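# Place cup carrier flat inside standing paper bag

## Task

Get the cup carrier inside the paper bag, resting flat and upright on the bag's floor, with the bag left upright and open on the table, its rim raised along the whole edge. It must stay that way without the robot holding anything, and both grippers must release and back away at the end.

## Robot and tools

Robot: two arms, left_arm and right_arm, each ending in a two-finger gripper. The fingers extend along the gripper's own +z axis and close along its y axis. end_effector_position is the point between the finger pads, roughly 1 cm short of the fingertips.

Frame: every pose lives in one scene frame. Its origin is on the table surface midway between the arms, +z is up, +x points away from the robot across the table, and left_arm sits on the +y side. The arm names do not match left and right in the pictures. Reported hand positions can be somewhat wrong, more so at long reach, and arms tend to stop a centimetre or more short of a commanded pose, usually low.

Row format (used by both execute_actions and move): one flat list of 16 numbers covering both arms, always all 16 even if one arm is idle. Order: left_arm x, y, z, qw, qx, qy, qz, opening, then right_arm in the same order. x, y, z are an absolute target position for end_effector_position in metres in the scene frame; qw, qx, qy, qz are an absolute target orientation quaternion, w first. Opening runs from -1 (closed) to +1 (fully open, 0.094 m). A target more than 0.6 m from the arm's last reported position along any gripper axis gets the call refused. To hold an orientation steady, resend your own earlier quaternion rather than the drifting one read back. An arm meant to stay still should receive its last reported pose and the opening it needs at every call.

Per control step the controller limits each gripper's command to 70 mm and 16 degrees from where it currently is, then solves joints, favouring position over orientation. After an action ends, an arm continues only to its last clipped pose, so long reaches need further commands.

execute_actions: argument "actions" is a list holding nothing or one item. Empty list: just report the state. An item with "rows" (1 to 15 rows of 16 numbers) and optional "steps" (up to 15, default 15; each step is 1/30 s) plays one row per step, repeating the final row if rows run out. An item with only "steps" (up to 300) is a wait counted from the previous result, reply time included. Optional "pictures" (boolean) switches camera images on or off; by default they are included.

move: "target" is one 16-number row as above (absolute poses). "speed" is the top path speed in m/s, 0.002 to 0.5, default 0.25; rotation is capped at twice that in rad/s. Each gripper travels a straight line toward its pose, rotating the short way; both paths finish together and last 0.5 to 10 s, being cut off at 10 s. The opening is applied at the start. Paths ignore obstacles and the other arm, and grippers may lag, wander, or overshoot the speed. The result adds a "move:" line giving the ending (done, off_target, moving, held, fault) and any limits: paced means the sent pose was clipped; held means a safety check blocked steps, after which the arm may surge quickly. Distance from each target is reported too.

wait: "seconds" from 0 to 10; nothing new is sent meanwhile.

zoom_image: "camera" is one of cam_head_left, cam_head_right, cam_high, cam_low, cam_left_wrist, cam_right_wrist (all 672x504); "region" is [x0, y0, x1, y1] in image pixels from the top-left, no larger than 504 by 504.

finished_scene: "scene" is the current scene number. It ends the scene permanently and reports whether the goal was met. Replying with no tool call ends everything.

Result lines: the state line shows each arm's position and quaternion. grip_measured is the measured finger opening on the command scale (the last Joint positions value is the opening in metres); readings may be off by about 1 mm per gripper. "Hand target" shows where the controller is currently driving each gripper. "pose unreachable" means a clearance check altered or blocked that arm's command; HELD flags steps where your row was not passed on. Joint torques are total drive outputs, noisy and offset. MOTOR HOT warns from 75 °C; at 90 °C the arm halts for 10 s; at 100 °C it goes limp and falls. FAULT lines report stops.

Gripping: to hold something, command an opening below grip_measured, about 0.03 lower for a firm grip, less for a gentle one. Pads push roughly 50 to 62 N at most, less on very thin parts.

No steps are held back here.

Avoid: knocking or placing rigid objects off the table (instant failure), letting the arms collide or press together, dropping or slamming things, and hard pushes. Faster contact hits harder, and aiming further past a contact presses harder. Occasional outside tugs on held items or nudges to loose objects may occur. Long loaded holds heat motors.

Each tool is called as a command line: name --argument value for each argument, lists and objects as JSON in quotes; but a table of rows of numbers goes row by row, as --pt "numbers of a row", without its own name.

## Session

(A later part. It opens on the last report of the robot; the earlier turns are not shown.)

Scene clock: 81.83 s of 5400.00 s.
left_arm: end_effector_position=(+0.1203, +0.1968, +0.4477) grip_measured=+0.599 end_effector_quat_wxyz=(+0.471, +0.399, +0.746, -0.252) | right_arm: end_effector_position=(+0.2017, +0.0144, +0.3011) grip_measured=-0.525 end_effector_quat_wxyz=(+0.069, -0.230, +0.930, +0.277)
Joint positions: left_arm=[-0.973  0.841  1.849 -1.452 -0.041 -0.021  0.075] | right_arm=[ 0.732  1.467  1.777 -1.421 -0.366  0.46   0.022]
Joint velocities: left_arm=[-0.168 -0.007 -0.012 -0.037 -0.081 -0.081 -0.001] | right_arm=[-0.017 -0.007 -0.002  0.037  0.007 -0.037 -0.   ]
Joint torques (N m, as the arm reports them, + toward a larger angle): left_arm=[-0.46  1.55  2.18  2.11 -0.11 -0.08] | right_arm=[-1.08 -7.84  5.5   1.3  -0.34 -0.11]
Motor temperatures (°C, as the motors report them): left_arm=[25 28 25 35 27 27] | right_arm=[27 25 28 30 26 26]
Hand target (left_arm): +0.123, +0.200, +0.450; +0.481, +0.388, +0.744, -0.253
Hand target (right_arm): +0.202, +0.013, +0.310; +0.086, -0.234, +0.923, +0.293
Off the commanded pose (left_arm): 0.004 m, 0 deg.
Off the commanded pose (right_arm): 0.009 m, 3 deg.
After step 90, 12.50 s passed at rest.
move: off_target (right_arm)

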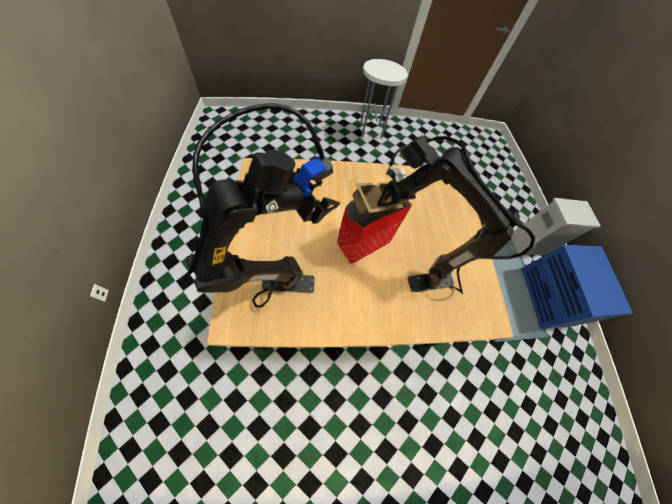

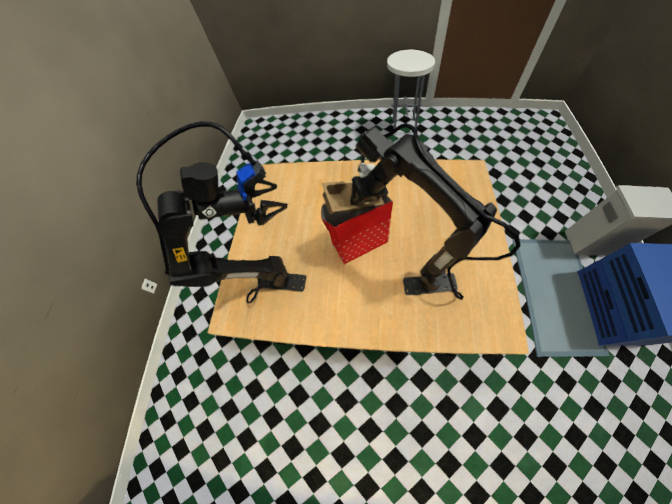

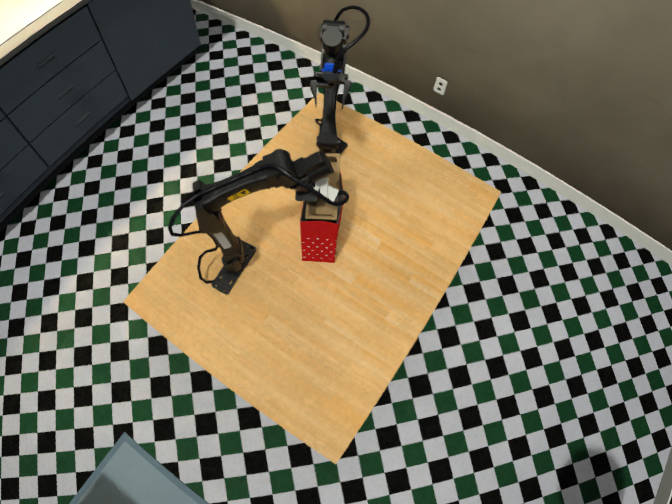

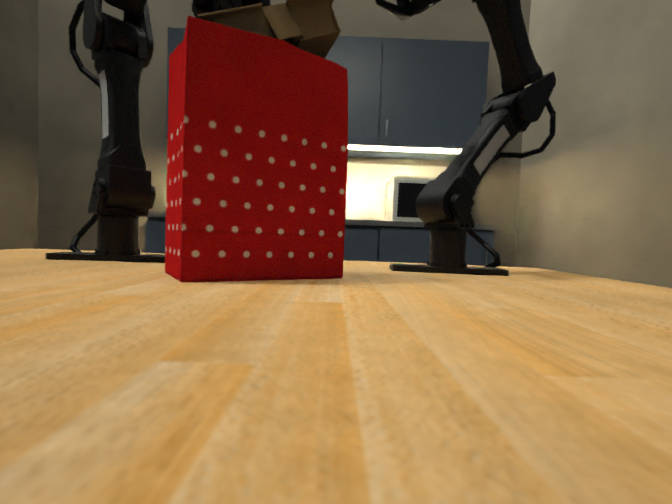

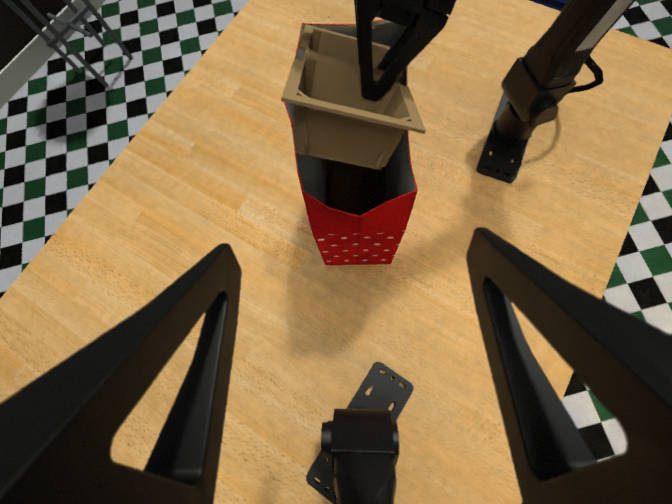

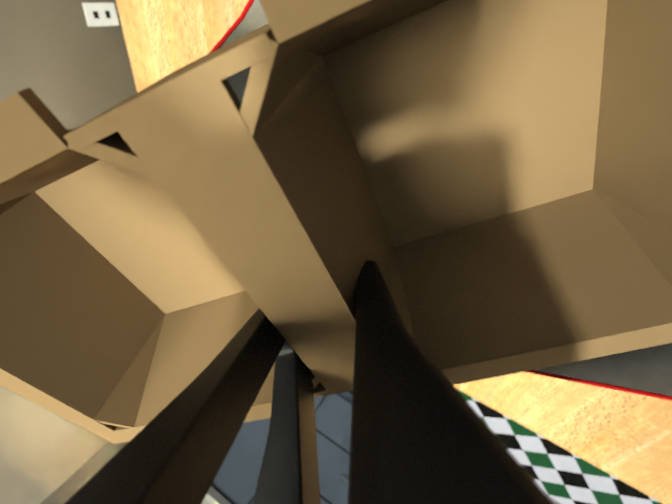

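move --target '[0.12,0.2,0.45,0.474,0.396,0.745,-0.252,0.6,0.201,0.016,0.258,0.086,-0.235,0.922,0.293,-0.57]' --speed 0.05

zoom_image --camera "cam_left_wrist" --region '[230,0,490,260]'

Scene clock: 85.97 s of 5400.00 s.
left_arm: end_effector_position=(+0.1223, +0.1983, +0.4478) grip_measured=+0.599 end_effector_quat_wxyz=(+0.473, +0.393, +0.749, -0.249) | right_arm: end_effector_position=(+0.2017, +0.0147, +0.2497) grip_measured=-0.525 end_effector_quat_wxyz=(+0.071, -0.231, +0.930, +0.279)
Joint positions: left_arm=[-0.983  0.841  1.849 -1.453 -0.063 -0.032  0.075] | right_arm=[ 0.732  1.376  1.474 -1.203 -0.367  0.459  0.022]
Joint velocities: left_arm=[-0.002 -0.012 -0.002  0.022  0.081 -0.051 -0.   ] | right_arm=[-0.017  0.022  0.007  0.051  0.022  0.007 -0.001]
Joint torques (N m, as the arm reports them, + toward a larger angle): left_arm=[-0.76  2.6   4.14  1.81  0.01  0.02] | right_arm=[ 0.1  -7.44  6.23  1.32 -0.28 -0.04]
Motor temperatures (°C, as the motors report them): left_arm=[25 28 25 35 27 27] | right_arm=[27 26 28 30 26 26]
Hand target (left_arm): +0.120, +0.200, +0.450; +0.474, +0.396, +0.745, -0.252
Hand target (right_arm): +0.200, +0.015, +0.258; +0.086, -0.236, +0.923, +0.293
Off the commanded pose (left_arm): 0.004 m, 1 deg.
Off the commanded pose (right_arm): 0.008 m, 3 deg.
move: off_target (right_arm)

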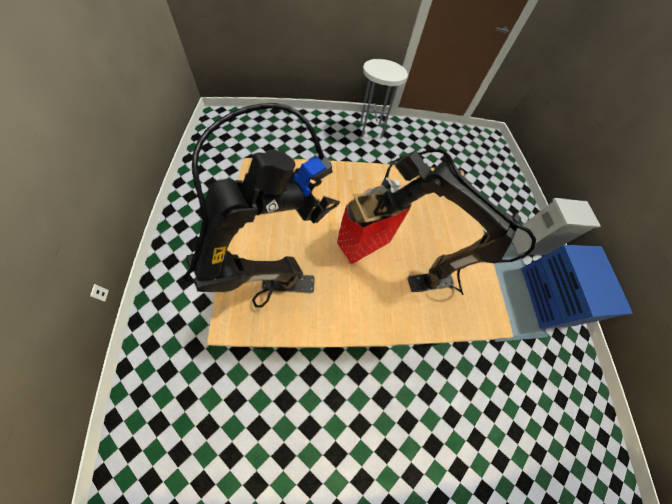

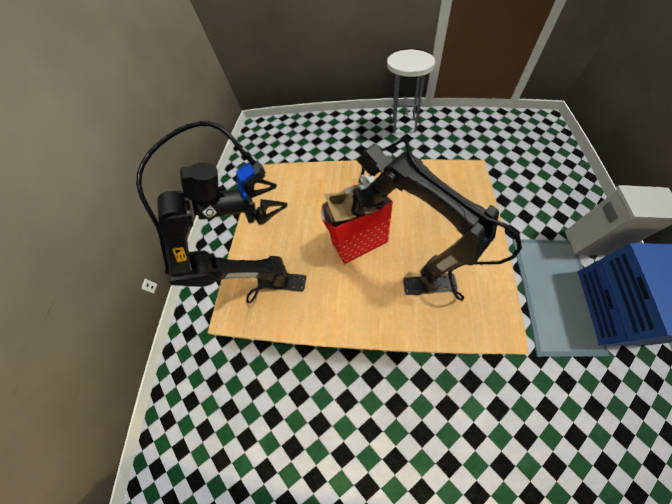

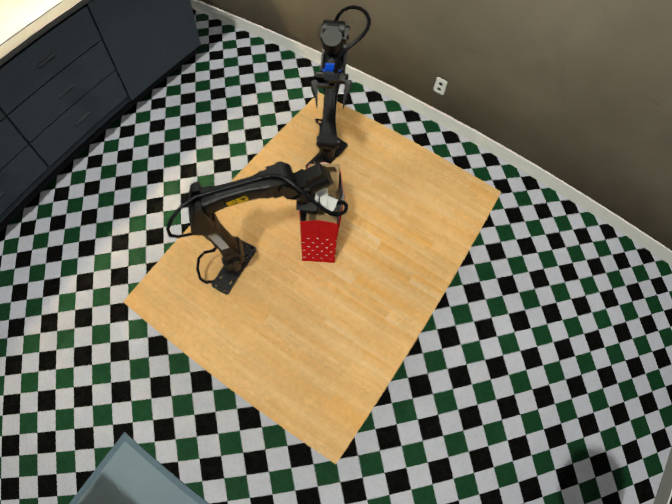

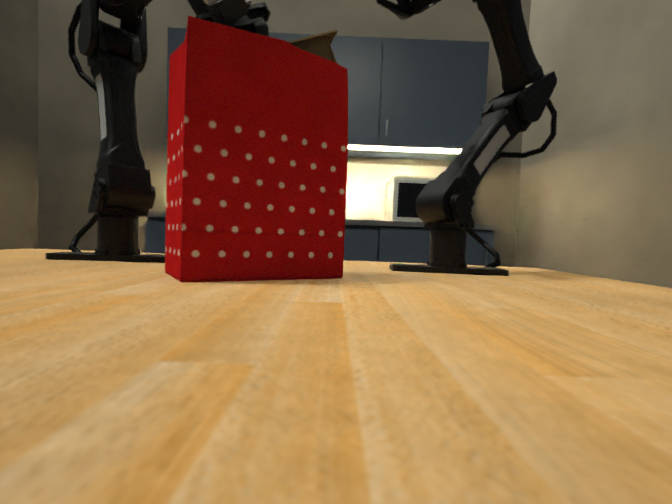

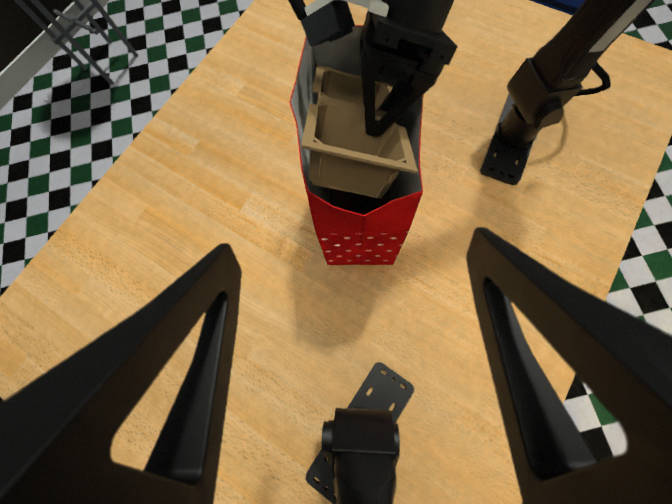

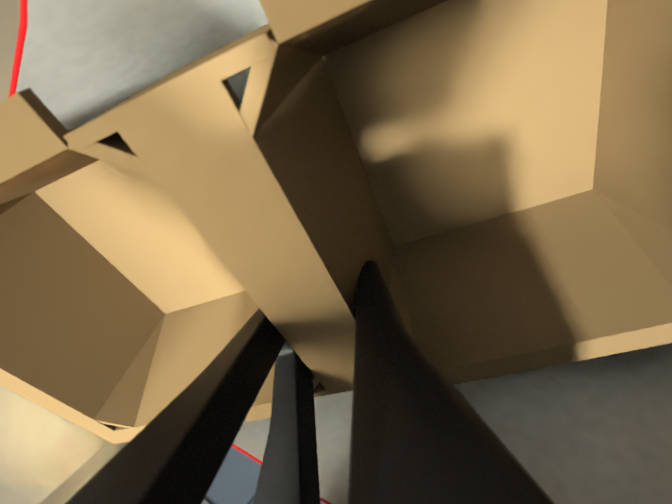

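Region (230, 0, 490, 260) of cam_left_wrist's 672x504 image, scaled by 1.938, with more detail than that image has.

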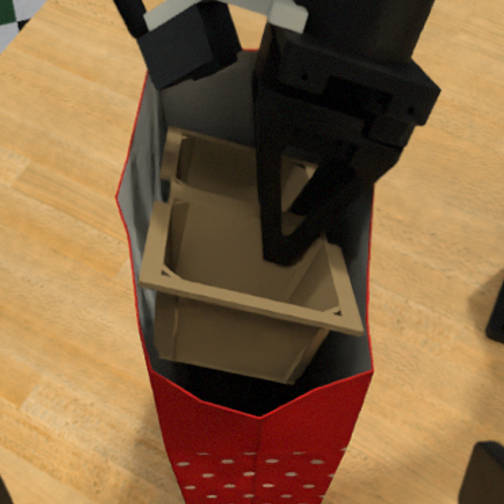

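move --target '[0.12,0.2,0.45,0.474,0.396,0.745,-0.252,0.6,0.205,0.001,0.24,0.133,-0.305,0.942,0.043,-0.57]' --speed 0.08

zoom_image --camera "cam_left_wrist" --region '[230,0,490,260]'

Scene clock: 92.03 s of 5400.00 s.
left_arm: end_effector_position=(+0.1223, +0.1983, +0.4478) grip_measured=+0.599 end_effector_quat_wxyz=(+0.473, +0.393, +0.749, -0.249) | right_arm: end_effector_position=(+0.2035, -0.0010, +0.2343) grip_measured=-0.525 end_effector_quat_wxyz=(+0.126, -0.302, +0.944, +0.047)
Joint positions: left_arm=[-0.983  0.841  1.849 -1.453 -0.063 -0.032  0.075] | right_arm=[ 0.967  1.537  1.669 -1.456  0.111  0.46   0.022]
Joint velocities: left_arm=[-0.002 -0.002  0.012 -0.007 -0.007  0.037 -0.001] | right_arm=[-0.022  0.022  0.002  0.007 -0.022  0.037 -0.001]
Joint torques (N m, as the arm reports them, + toward a larger angle): left_arm=[-0.5   2.58  4.11  1.8   0.01  0.  ] | right_arm=[ 1.06 -4.99  9.79  0.52  0.3   0.03]
Motor temperatures (°C, as the motors report them): left_arm=[25 28 25 35 27 27] | right_arm=[27 26 28 30 26 26]
Hand target (left_arm): +0.120, +0.200, +0.450; +0.474, +0.396, +0.745, -0.252
Hand target (right_arm): +0.205, +0.001, +0.239; +0.135, -0.303, +0.942, +0.041
Off the commanded pose (left_arm): 0.004 m, 1 deg.
Off the commanded pose (right_arm): 0.006 m, 1 deg.
move: done

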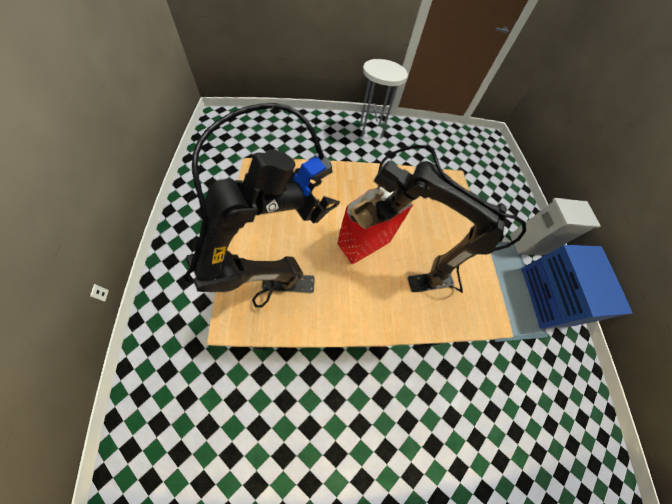

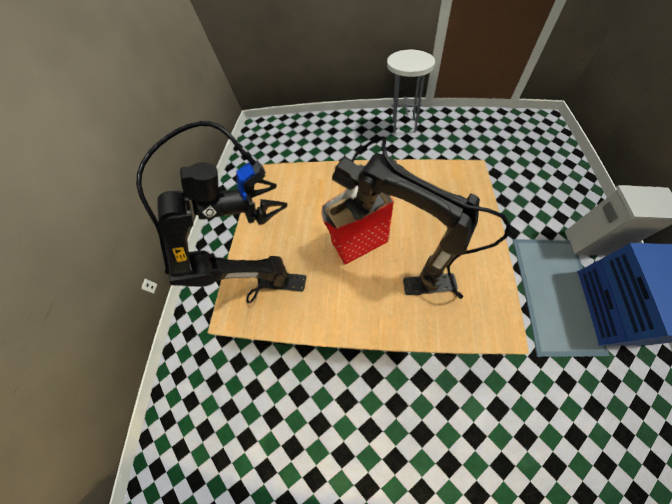

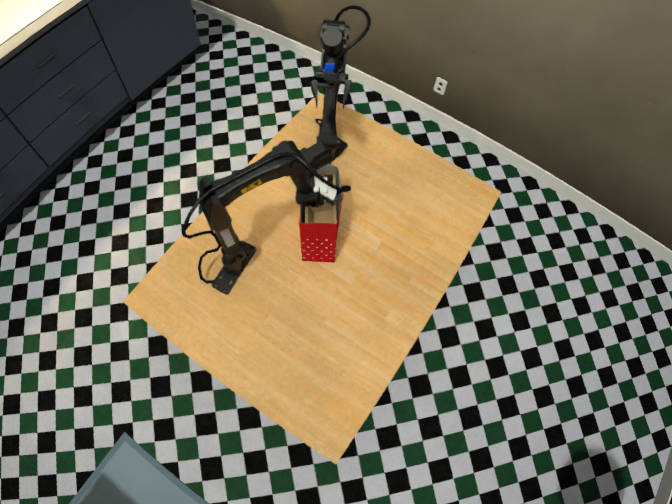

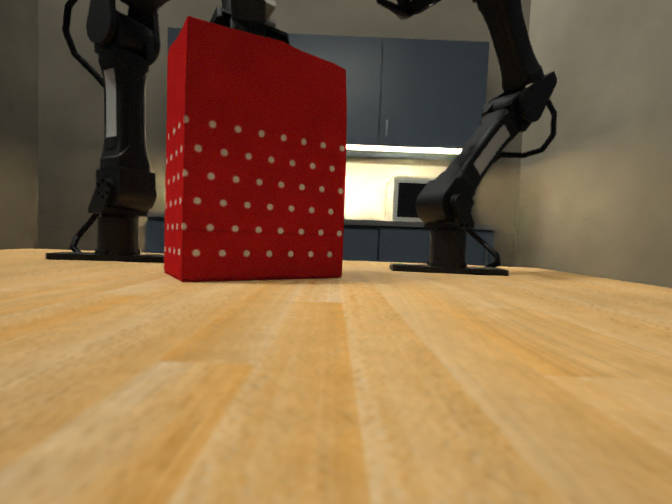

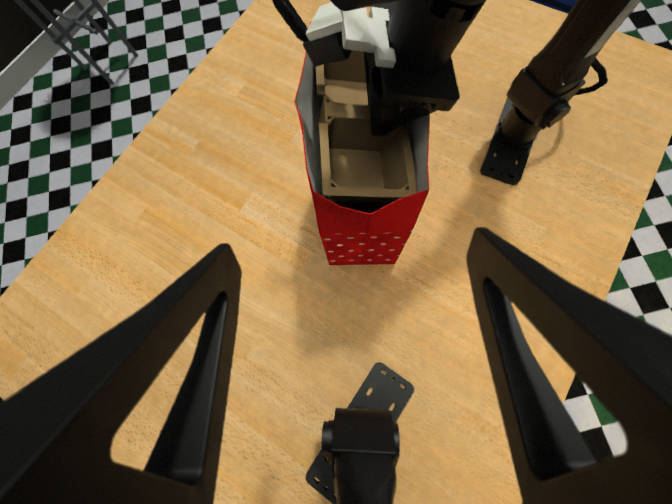

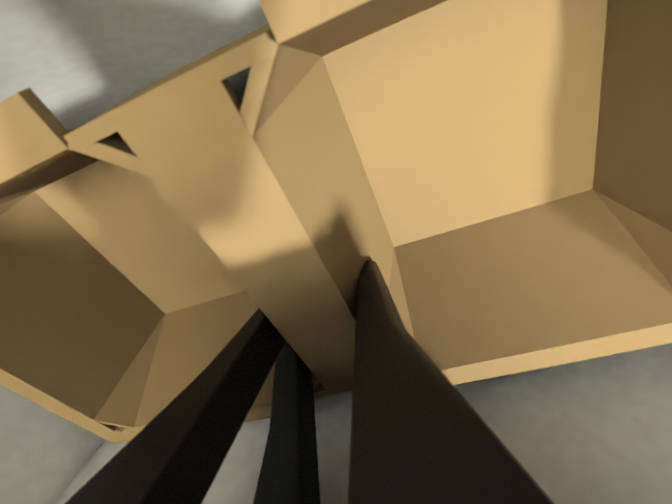

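Region (230, 0, 490, 260) of cam_left_wrist's 672x504 image, scaled by 1.938, with more detail than that image has.

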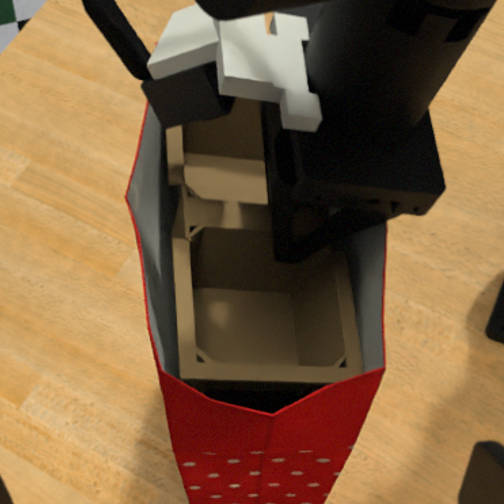

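move --target '[0.12,0.2,0.45,0.474,0.396,0.745,-0.252,0.6,0.205,0.007,0.213,0.08,-0.292,0.953,0.024,-0.57]' --speed 0.05

zoom_image --camera "cam_left_wrist" --region '[230,0,490,260]'

zoom_image --camera "cam_high" --region '[250,130,390,270]'

Scene clock: 98.97 s of 5400.00 s.
left_arm: end_effector_position=(+0.1223, +0.1983, +0.4478) grip_measured=+0.599 end_effector_quat_wxyz=(+0.473, +0.393, +0.749, -0.249) | right_arm: end_effector_position=(+0.2009, +0.0048, +0.2072) grip_measured=-0.525 end_effector_quat_wxyz=(+0.078, -0.299, +0.951, +0.019)
Joint positions: left_arm=[-0.983  0.841  1.849 -1.453 -0.063 -0.032  0.075] | right_arm=[ 0.967  1.625  1.669 -1.477  0.083  0.478  0.022]
Joint velocities: left_arm=[-0.002  0.002  0.002  0.007  0.022  0.007 -0.001] | right_arm=[-0.017  0.007  0.002 -0.051 -0.022 -0.037  0.   ]
Joint torques (N m, as the arm reports them, + toward a larger angle): left_arm=[-0.6   2.63  4.07  1.8   0.02  0.06] | right_arm=[-0.91 -6.18 10.14  0.36  0.01  0.05]
Motor temperatures (°C, as the motors report them): left_arm=[25 28 25 36 27 27] | right_arm=[27 26 29 29 26 26]
Hand target (left_arm): +0.120, +0.200, +0.450; +0.474, +0.396, +0.745, -0.252
Hand target (right_arm): +0.205, +0.007, +0.213; +0.080, -0.291, +0.953, +0.024
Off the commanded pose (left_arm): 0.004 m, 1 deg.
Off the commanded pose (right_arm): 0.007 m, 1 deg.
After step 90, 2.60 s passed at rest.
move: done

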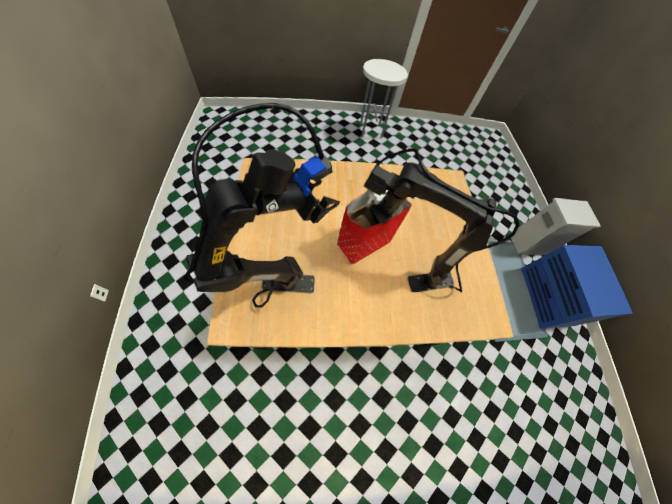

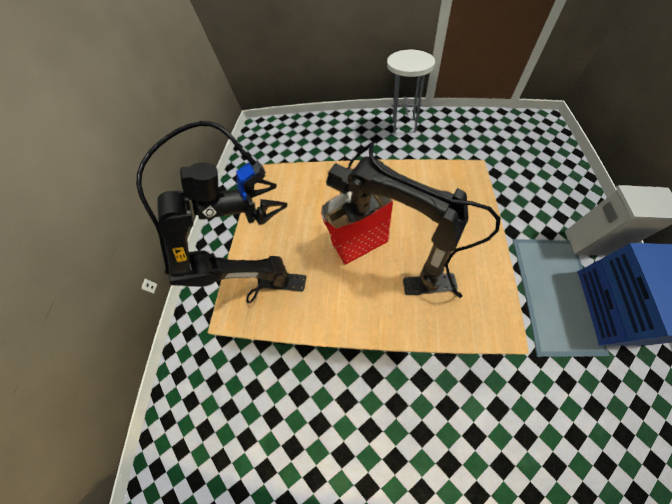

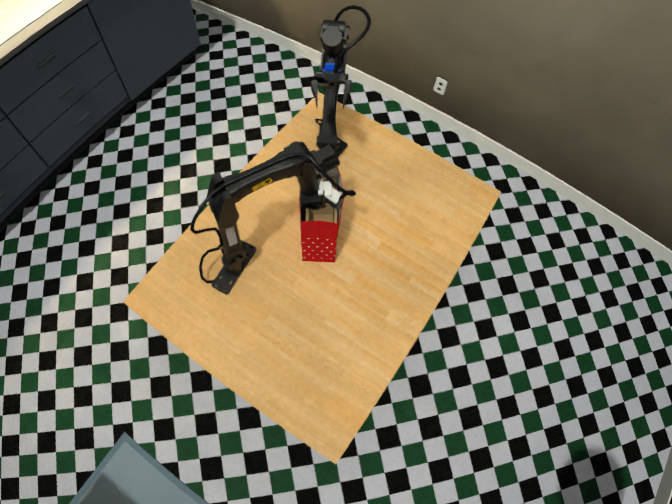

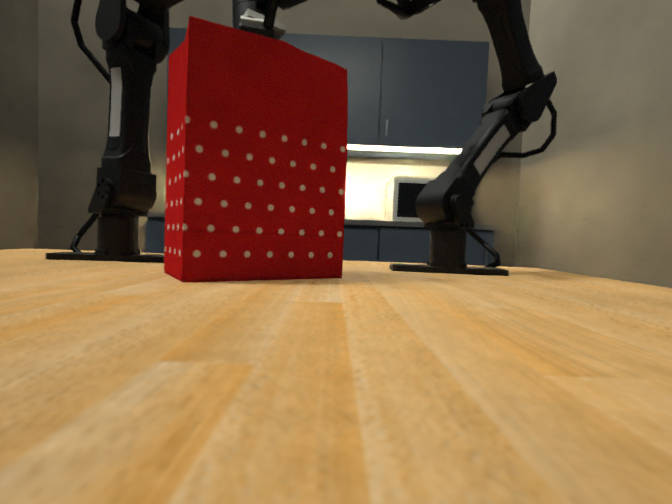

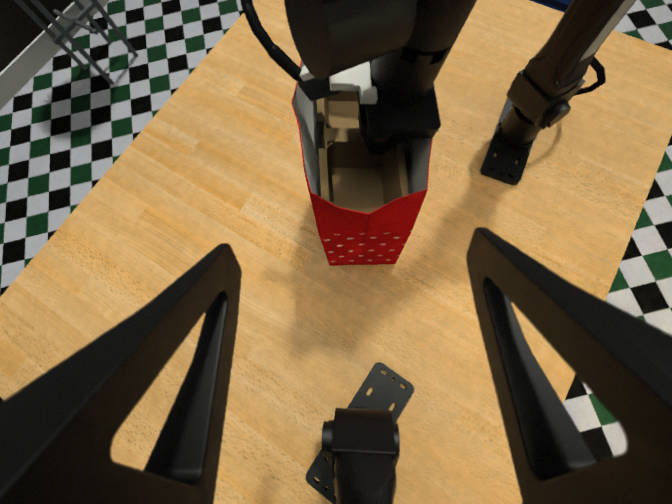

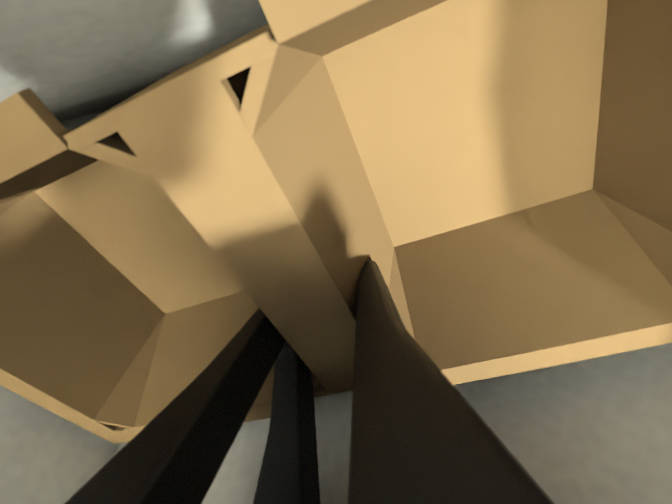

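Region (230, 0, 490, 260) of cam_left_wrist's 672x504 image, scaled by 1.938, with more detail than that image has.

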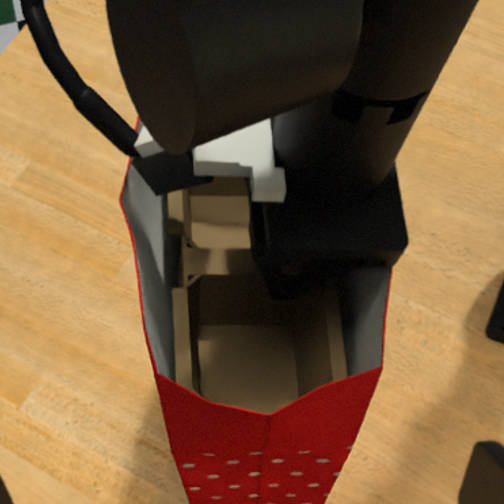

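Region (250, 130, 390, 270) of cam_high's 672x504 image, scaled by 3.600, with more detail than that image has.

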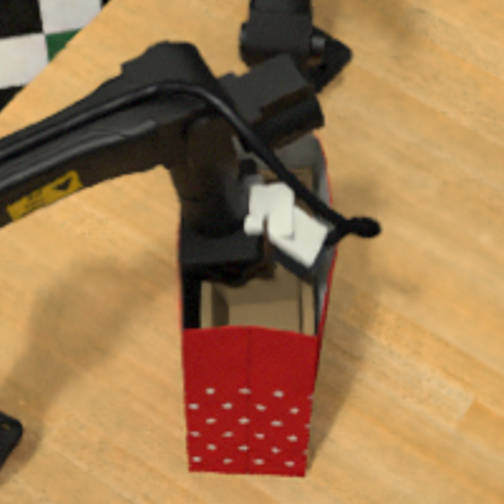

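move --target '[0.12,0.2,0.45,0.474,0.396,0.745,-0.252,0.6,0.207,0.007,0.15,0.07,-0.292,0.953,0.021,-0.57]' --speed 0.05

zoom_image --camera "cam_high" --region '[250,130,390,270]'

Scene clock: 103.43 s of 5400.00 s.
left_arm: end_effector_position=(+0.1223, +0.1983, +0.4478) grip_measured=+0.599 end_effector_quat_wxyz=(+0.473, +0.393, +0.749, -0.249) | right_arm: end_effector_position=(+0.2026, +0.0058, +0.1478) grip_measured=-0.525 end_effector_quat_wxyz=(+0.061, -0.295, +0.953, +0.012)
Joint positions: left_arm=[-0.983  0.841  1.849 -1.453 -0.063 -0.032  0.075] | right_arm=[ 0.956  1.625  1.434 -1.275  0.07   0.478  0.022]
Joint velocities: left_arm=[-0.007  0.002  0.007  0.007  0.022 -0.007 -0.   ] | right_arm=[-0.017  0.017 -0.002 -0.022  0.007  0.037 -0.001]
Joint torques (N m, as the arm reports them, + toward a larger angle): left_arm=[-0.67  2.54  4.07  1.79 -0.01  0.  ] | right_arm=[-1.02 -8.64  6.04  0.61  0.06 -0.07]
Motor temperatures (°C, as the motors report them): left_arm=[25 28 25 36 27 27] | right_arm=[27 26 29 29 26 26]
Hand target (left_arm): +0.120, +0.200, +0.450; +0.474, +0.396, +0.745, -0.252
Hand target (right_arm): +0.206, +0.006, +0.150; +0.070, -0.292, +0.954, +0.021
Off the commanded pose (left_arm): 0.004 m, 1 deg.
Off the commanded pose (right_arm): 0.005 m, 1 deg.
move: done

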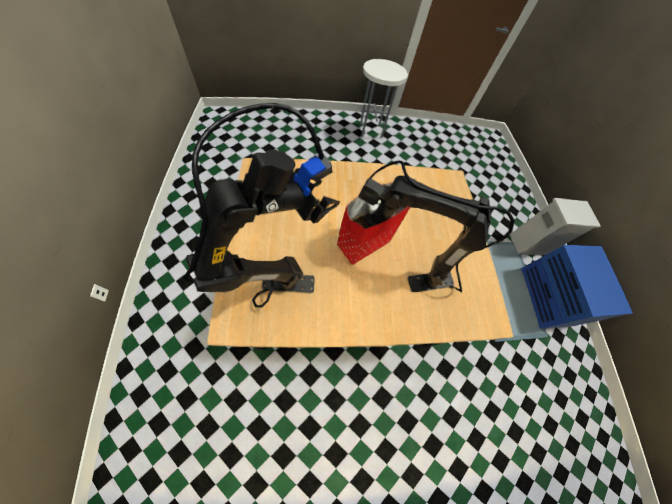

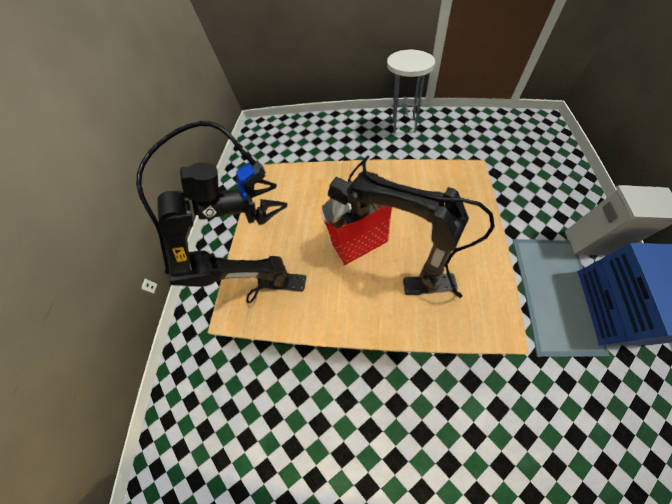

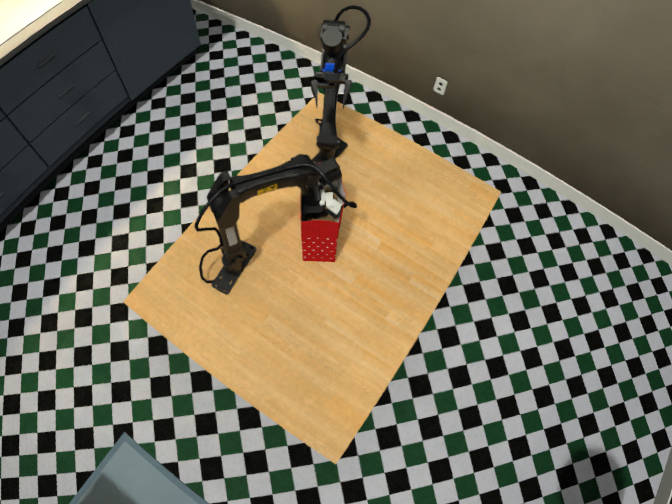

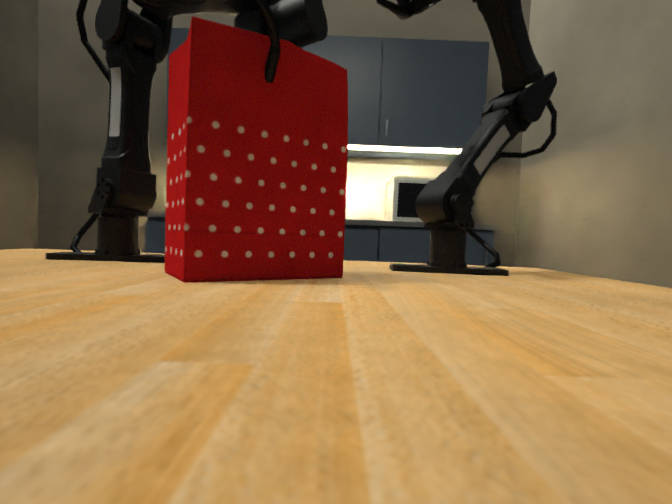

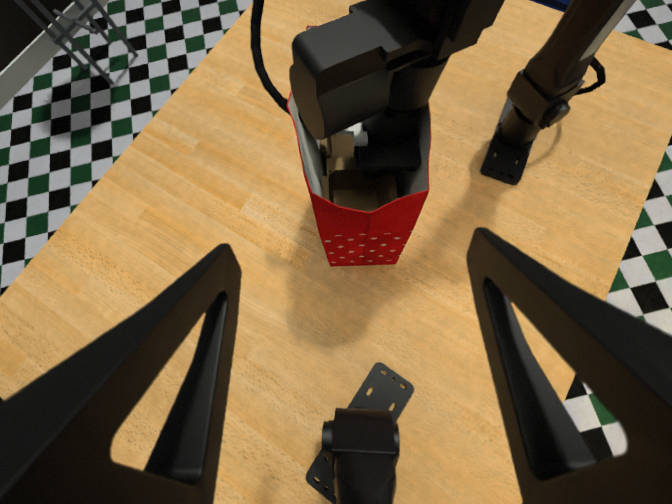

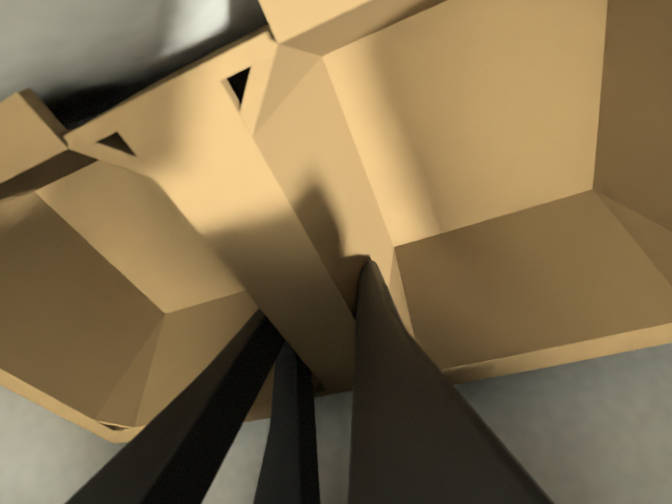

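Region (250, 130, 390, 270) of cam_high's 672x504 image, scaled by 3.600, with more detail than that image has.

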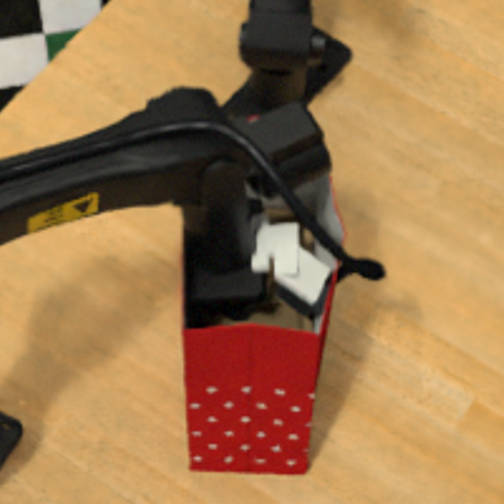

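move --target '[0.12,0.2,0.45,0.474,0.396,0.745,-0.252,0.6,0.207,0.005,0.075,0.02,-0.292,0.956,0.006,-0.57]' --speed 0.06

Scene clock: 107.17 s of 5400.00 s.
left_arm: end_effector_position=(+0.1223, +0.1983, +0.4478) grip_measured=+0.599 end_effector_quat_wxyz=(+0.473, +0.393, +0.749, -0.249) | right_arm: end_effector_position=(+0.2027, +0.0040, +0.0801) grip_measured=-0.525 end_effector_quat_wxyz=(+0.020, -0.294, +0.956, +0.005)
Joint positions: left_arm=[-0.983  0.841  1.849 -1.453 -0.063 -0.032  0.075] | right_arm=[ 0.925  1.704  1.257 -1.087  0.021  0.454  0.022]
Joint velocities: left_arm=[-0.012 -0.002 -0.022 -0.051  0.007 -0.022 -0.   ] | right_arm=[ 0.002 -0.002  0.007  0.022 -0.051  0.007  0.   ]
Joint torques (N m, as the arm reports them, + toward a larger angle): left_arm=[-0.61  2.57  3.96  1.79  0.    0.03] | right_arm=[-1.06 -7.12  5.99  0.46  0.02 -0.07]
Motor temperatures (°C, as the motors report them): left_arm=[25 28 25 36 27 27] | right_arm=[27 26 29 29 26 26]
Hand target (left_arm): +0.120, +0.200, +0.450; +0.474, +0.396, +0.745, -0.252
Hand target (right_arm): +0.206, +0.004, +0.076; +0.020, -0.291, +0.956, +0.006
Off the commanded pose (left_arm): 0.004 m, 1 deg.
Off the commanded pose (right_arm): 0.007 m, 0 deg.
move: done

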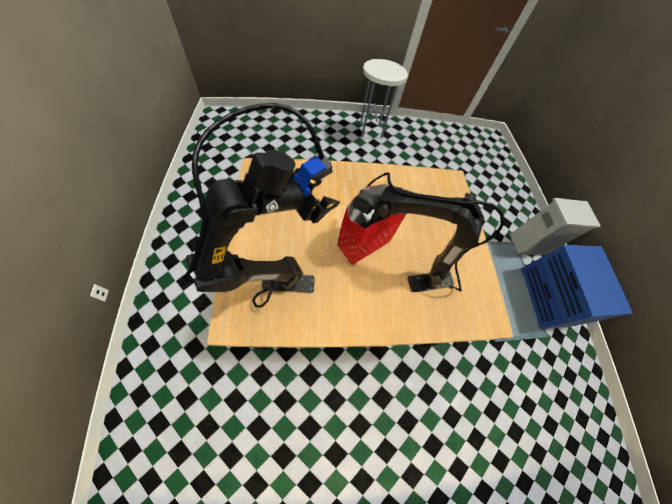

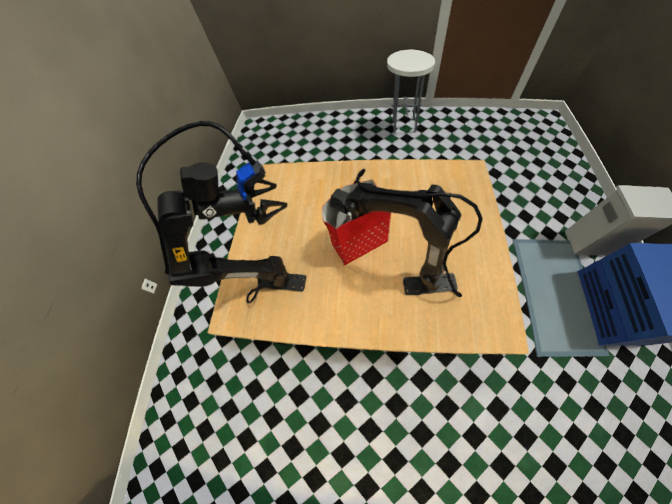

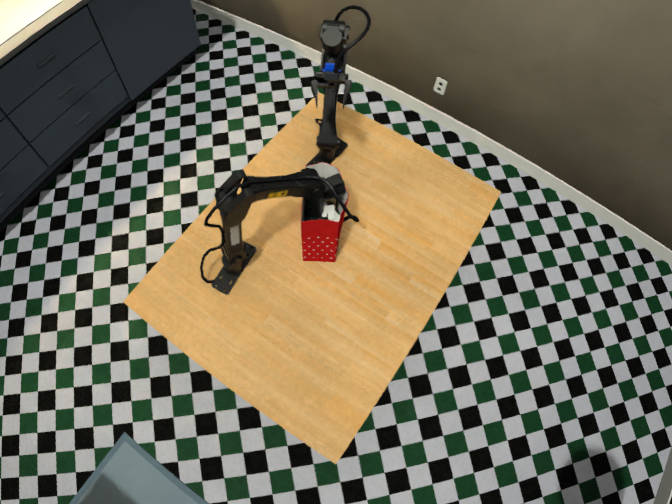

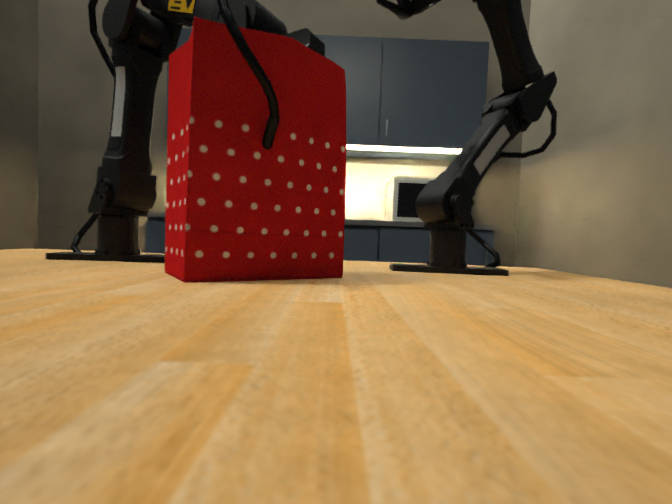

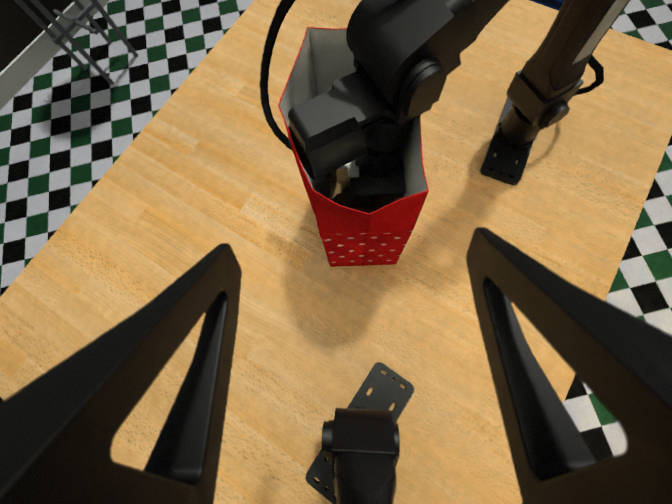

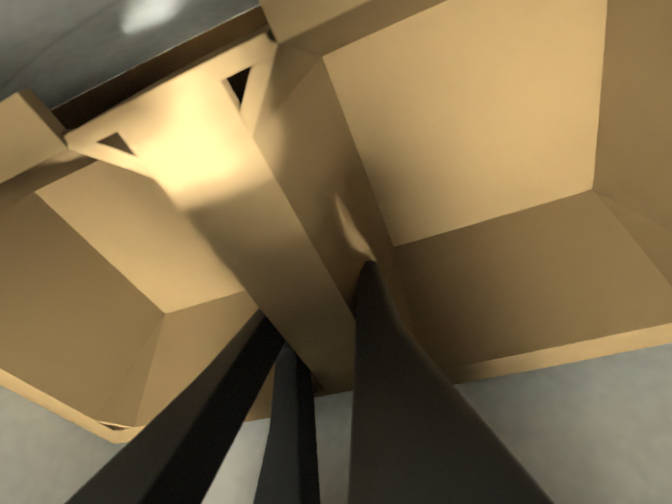

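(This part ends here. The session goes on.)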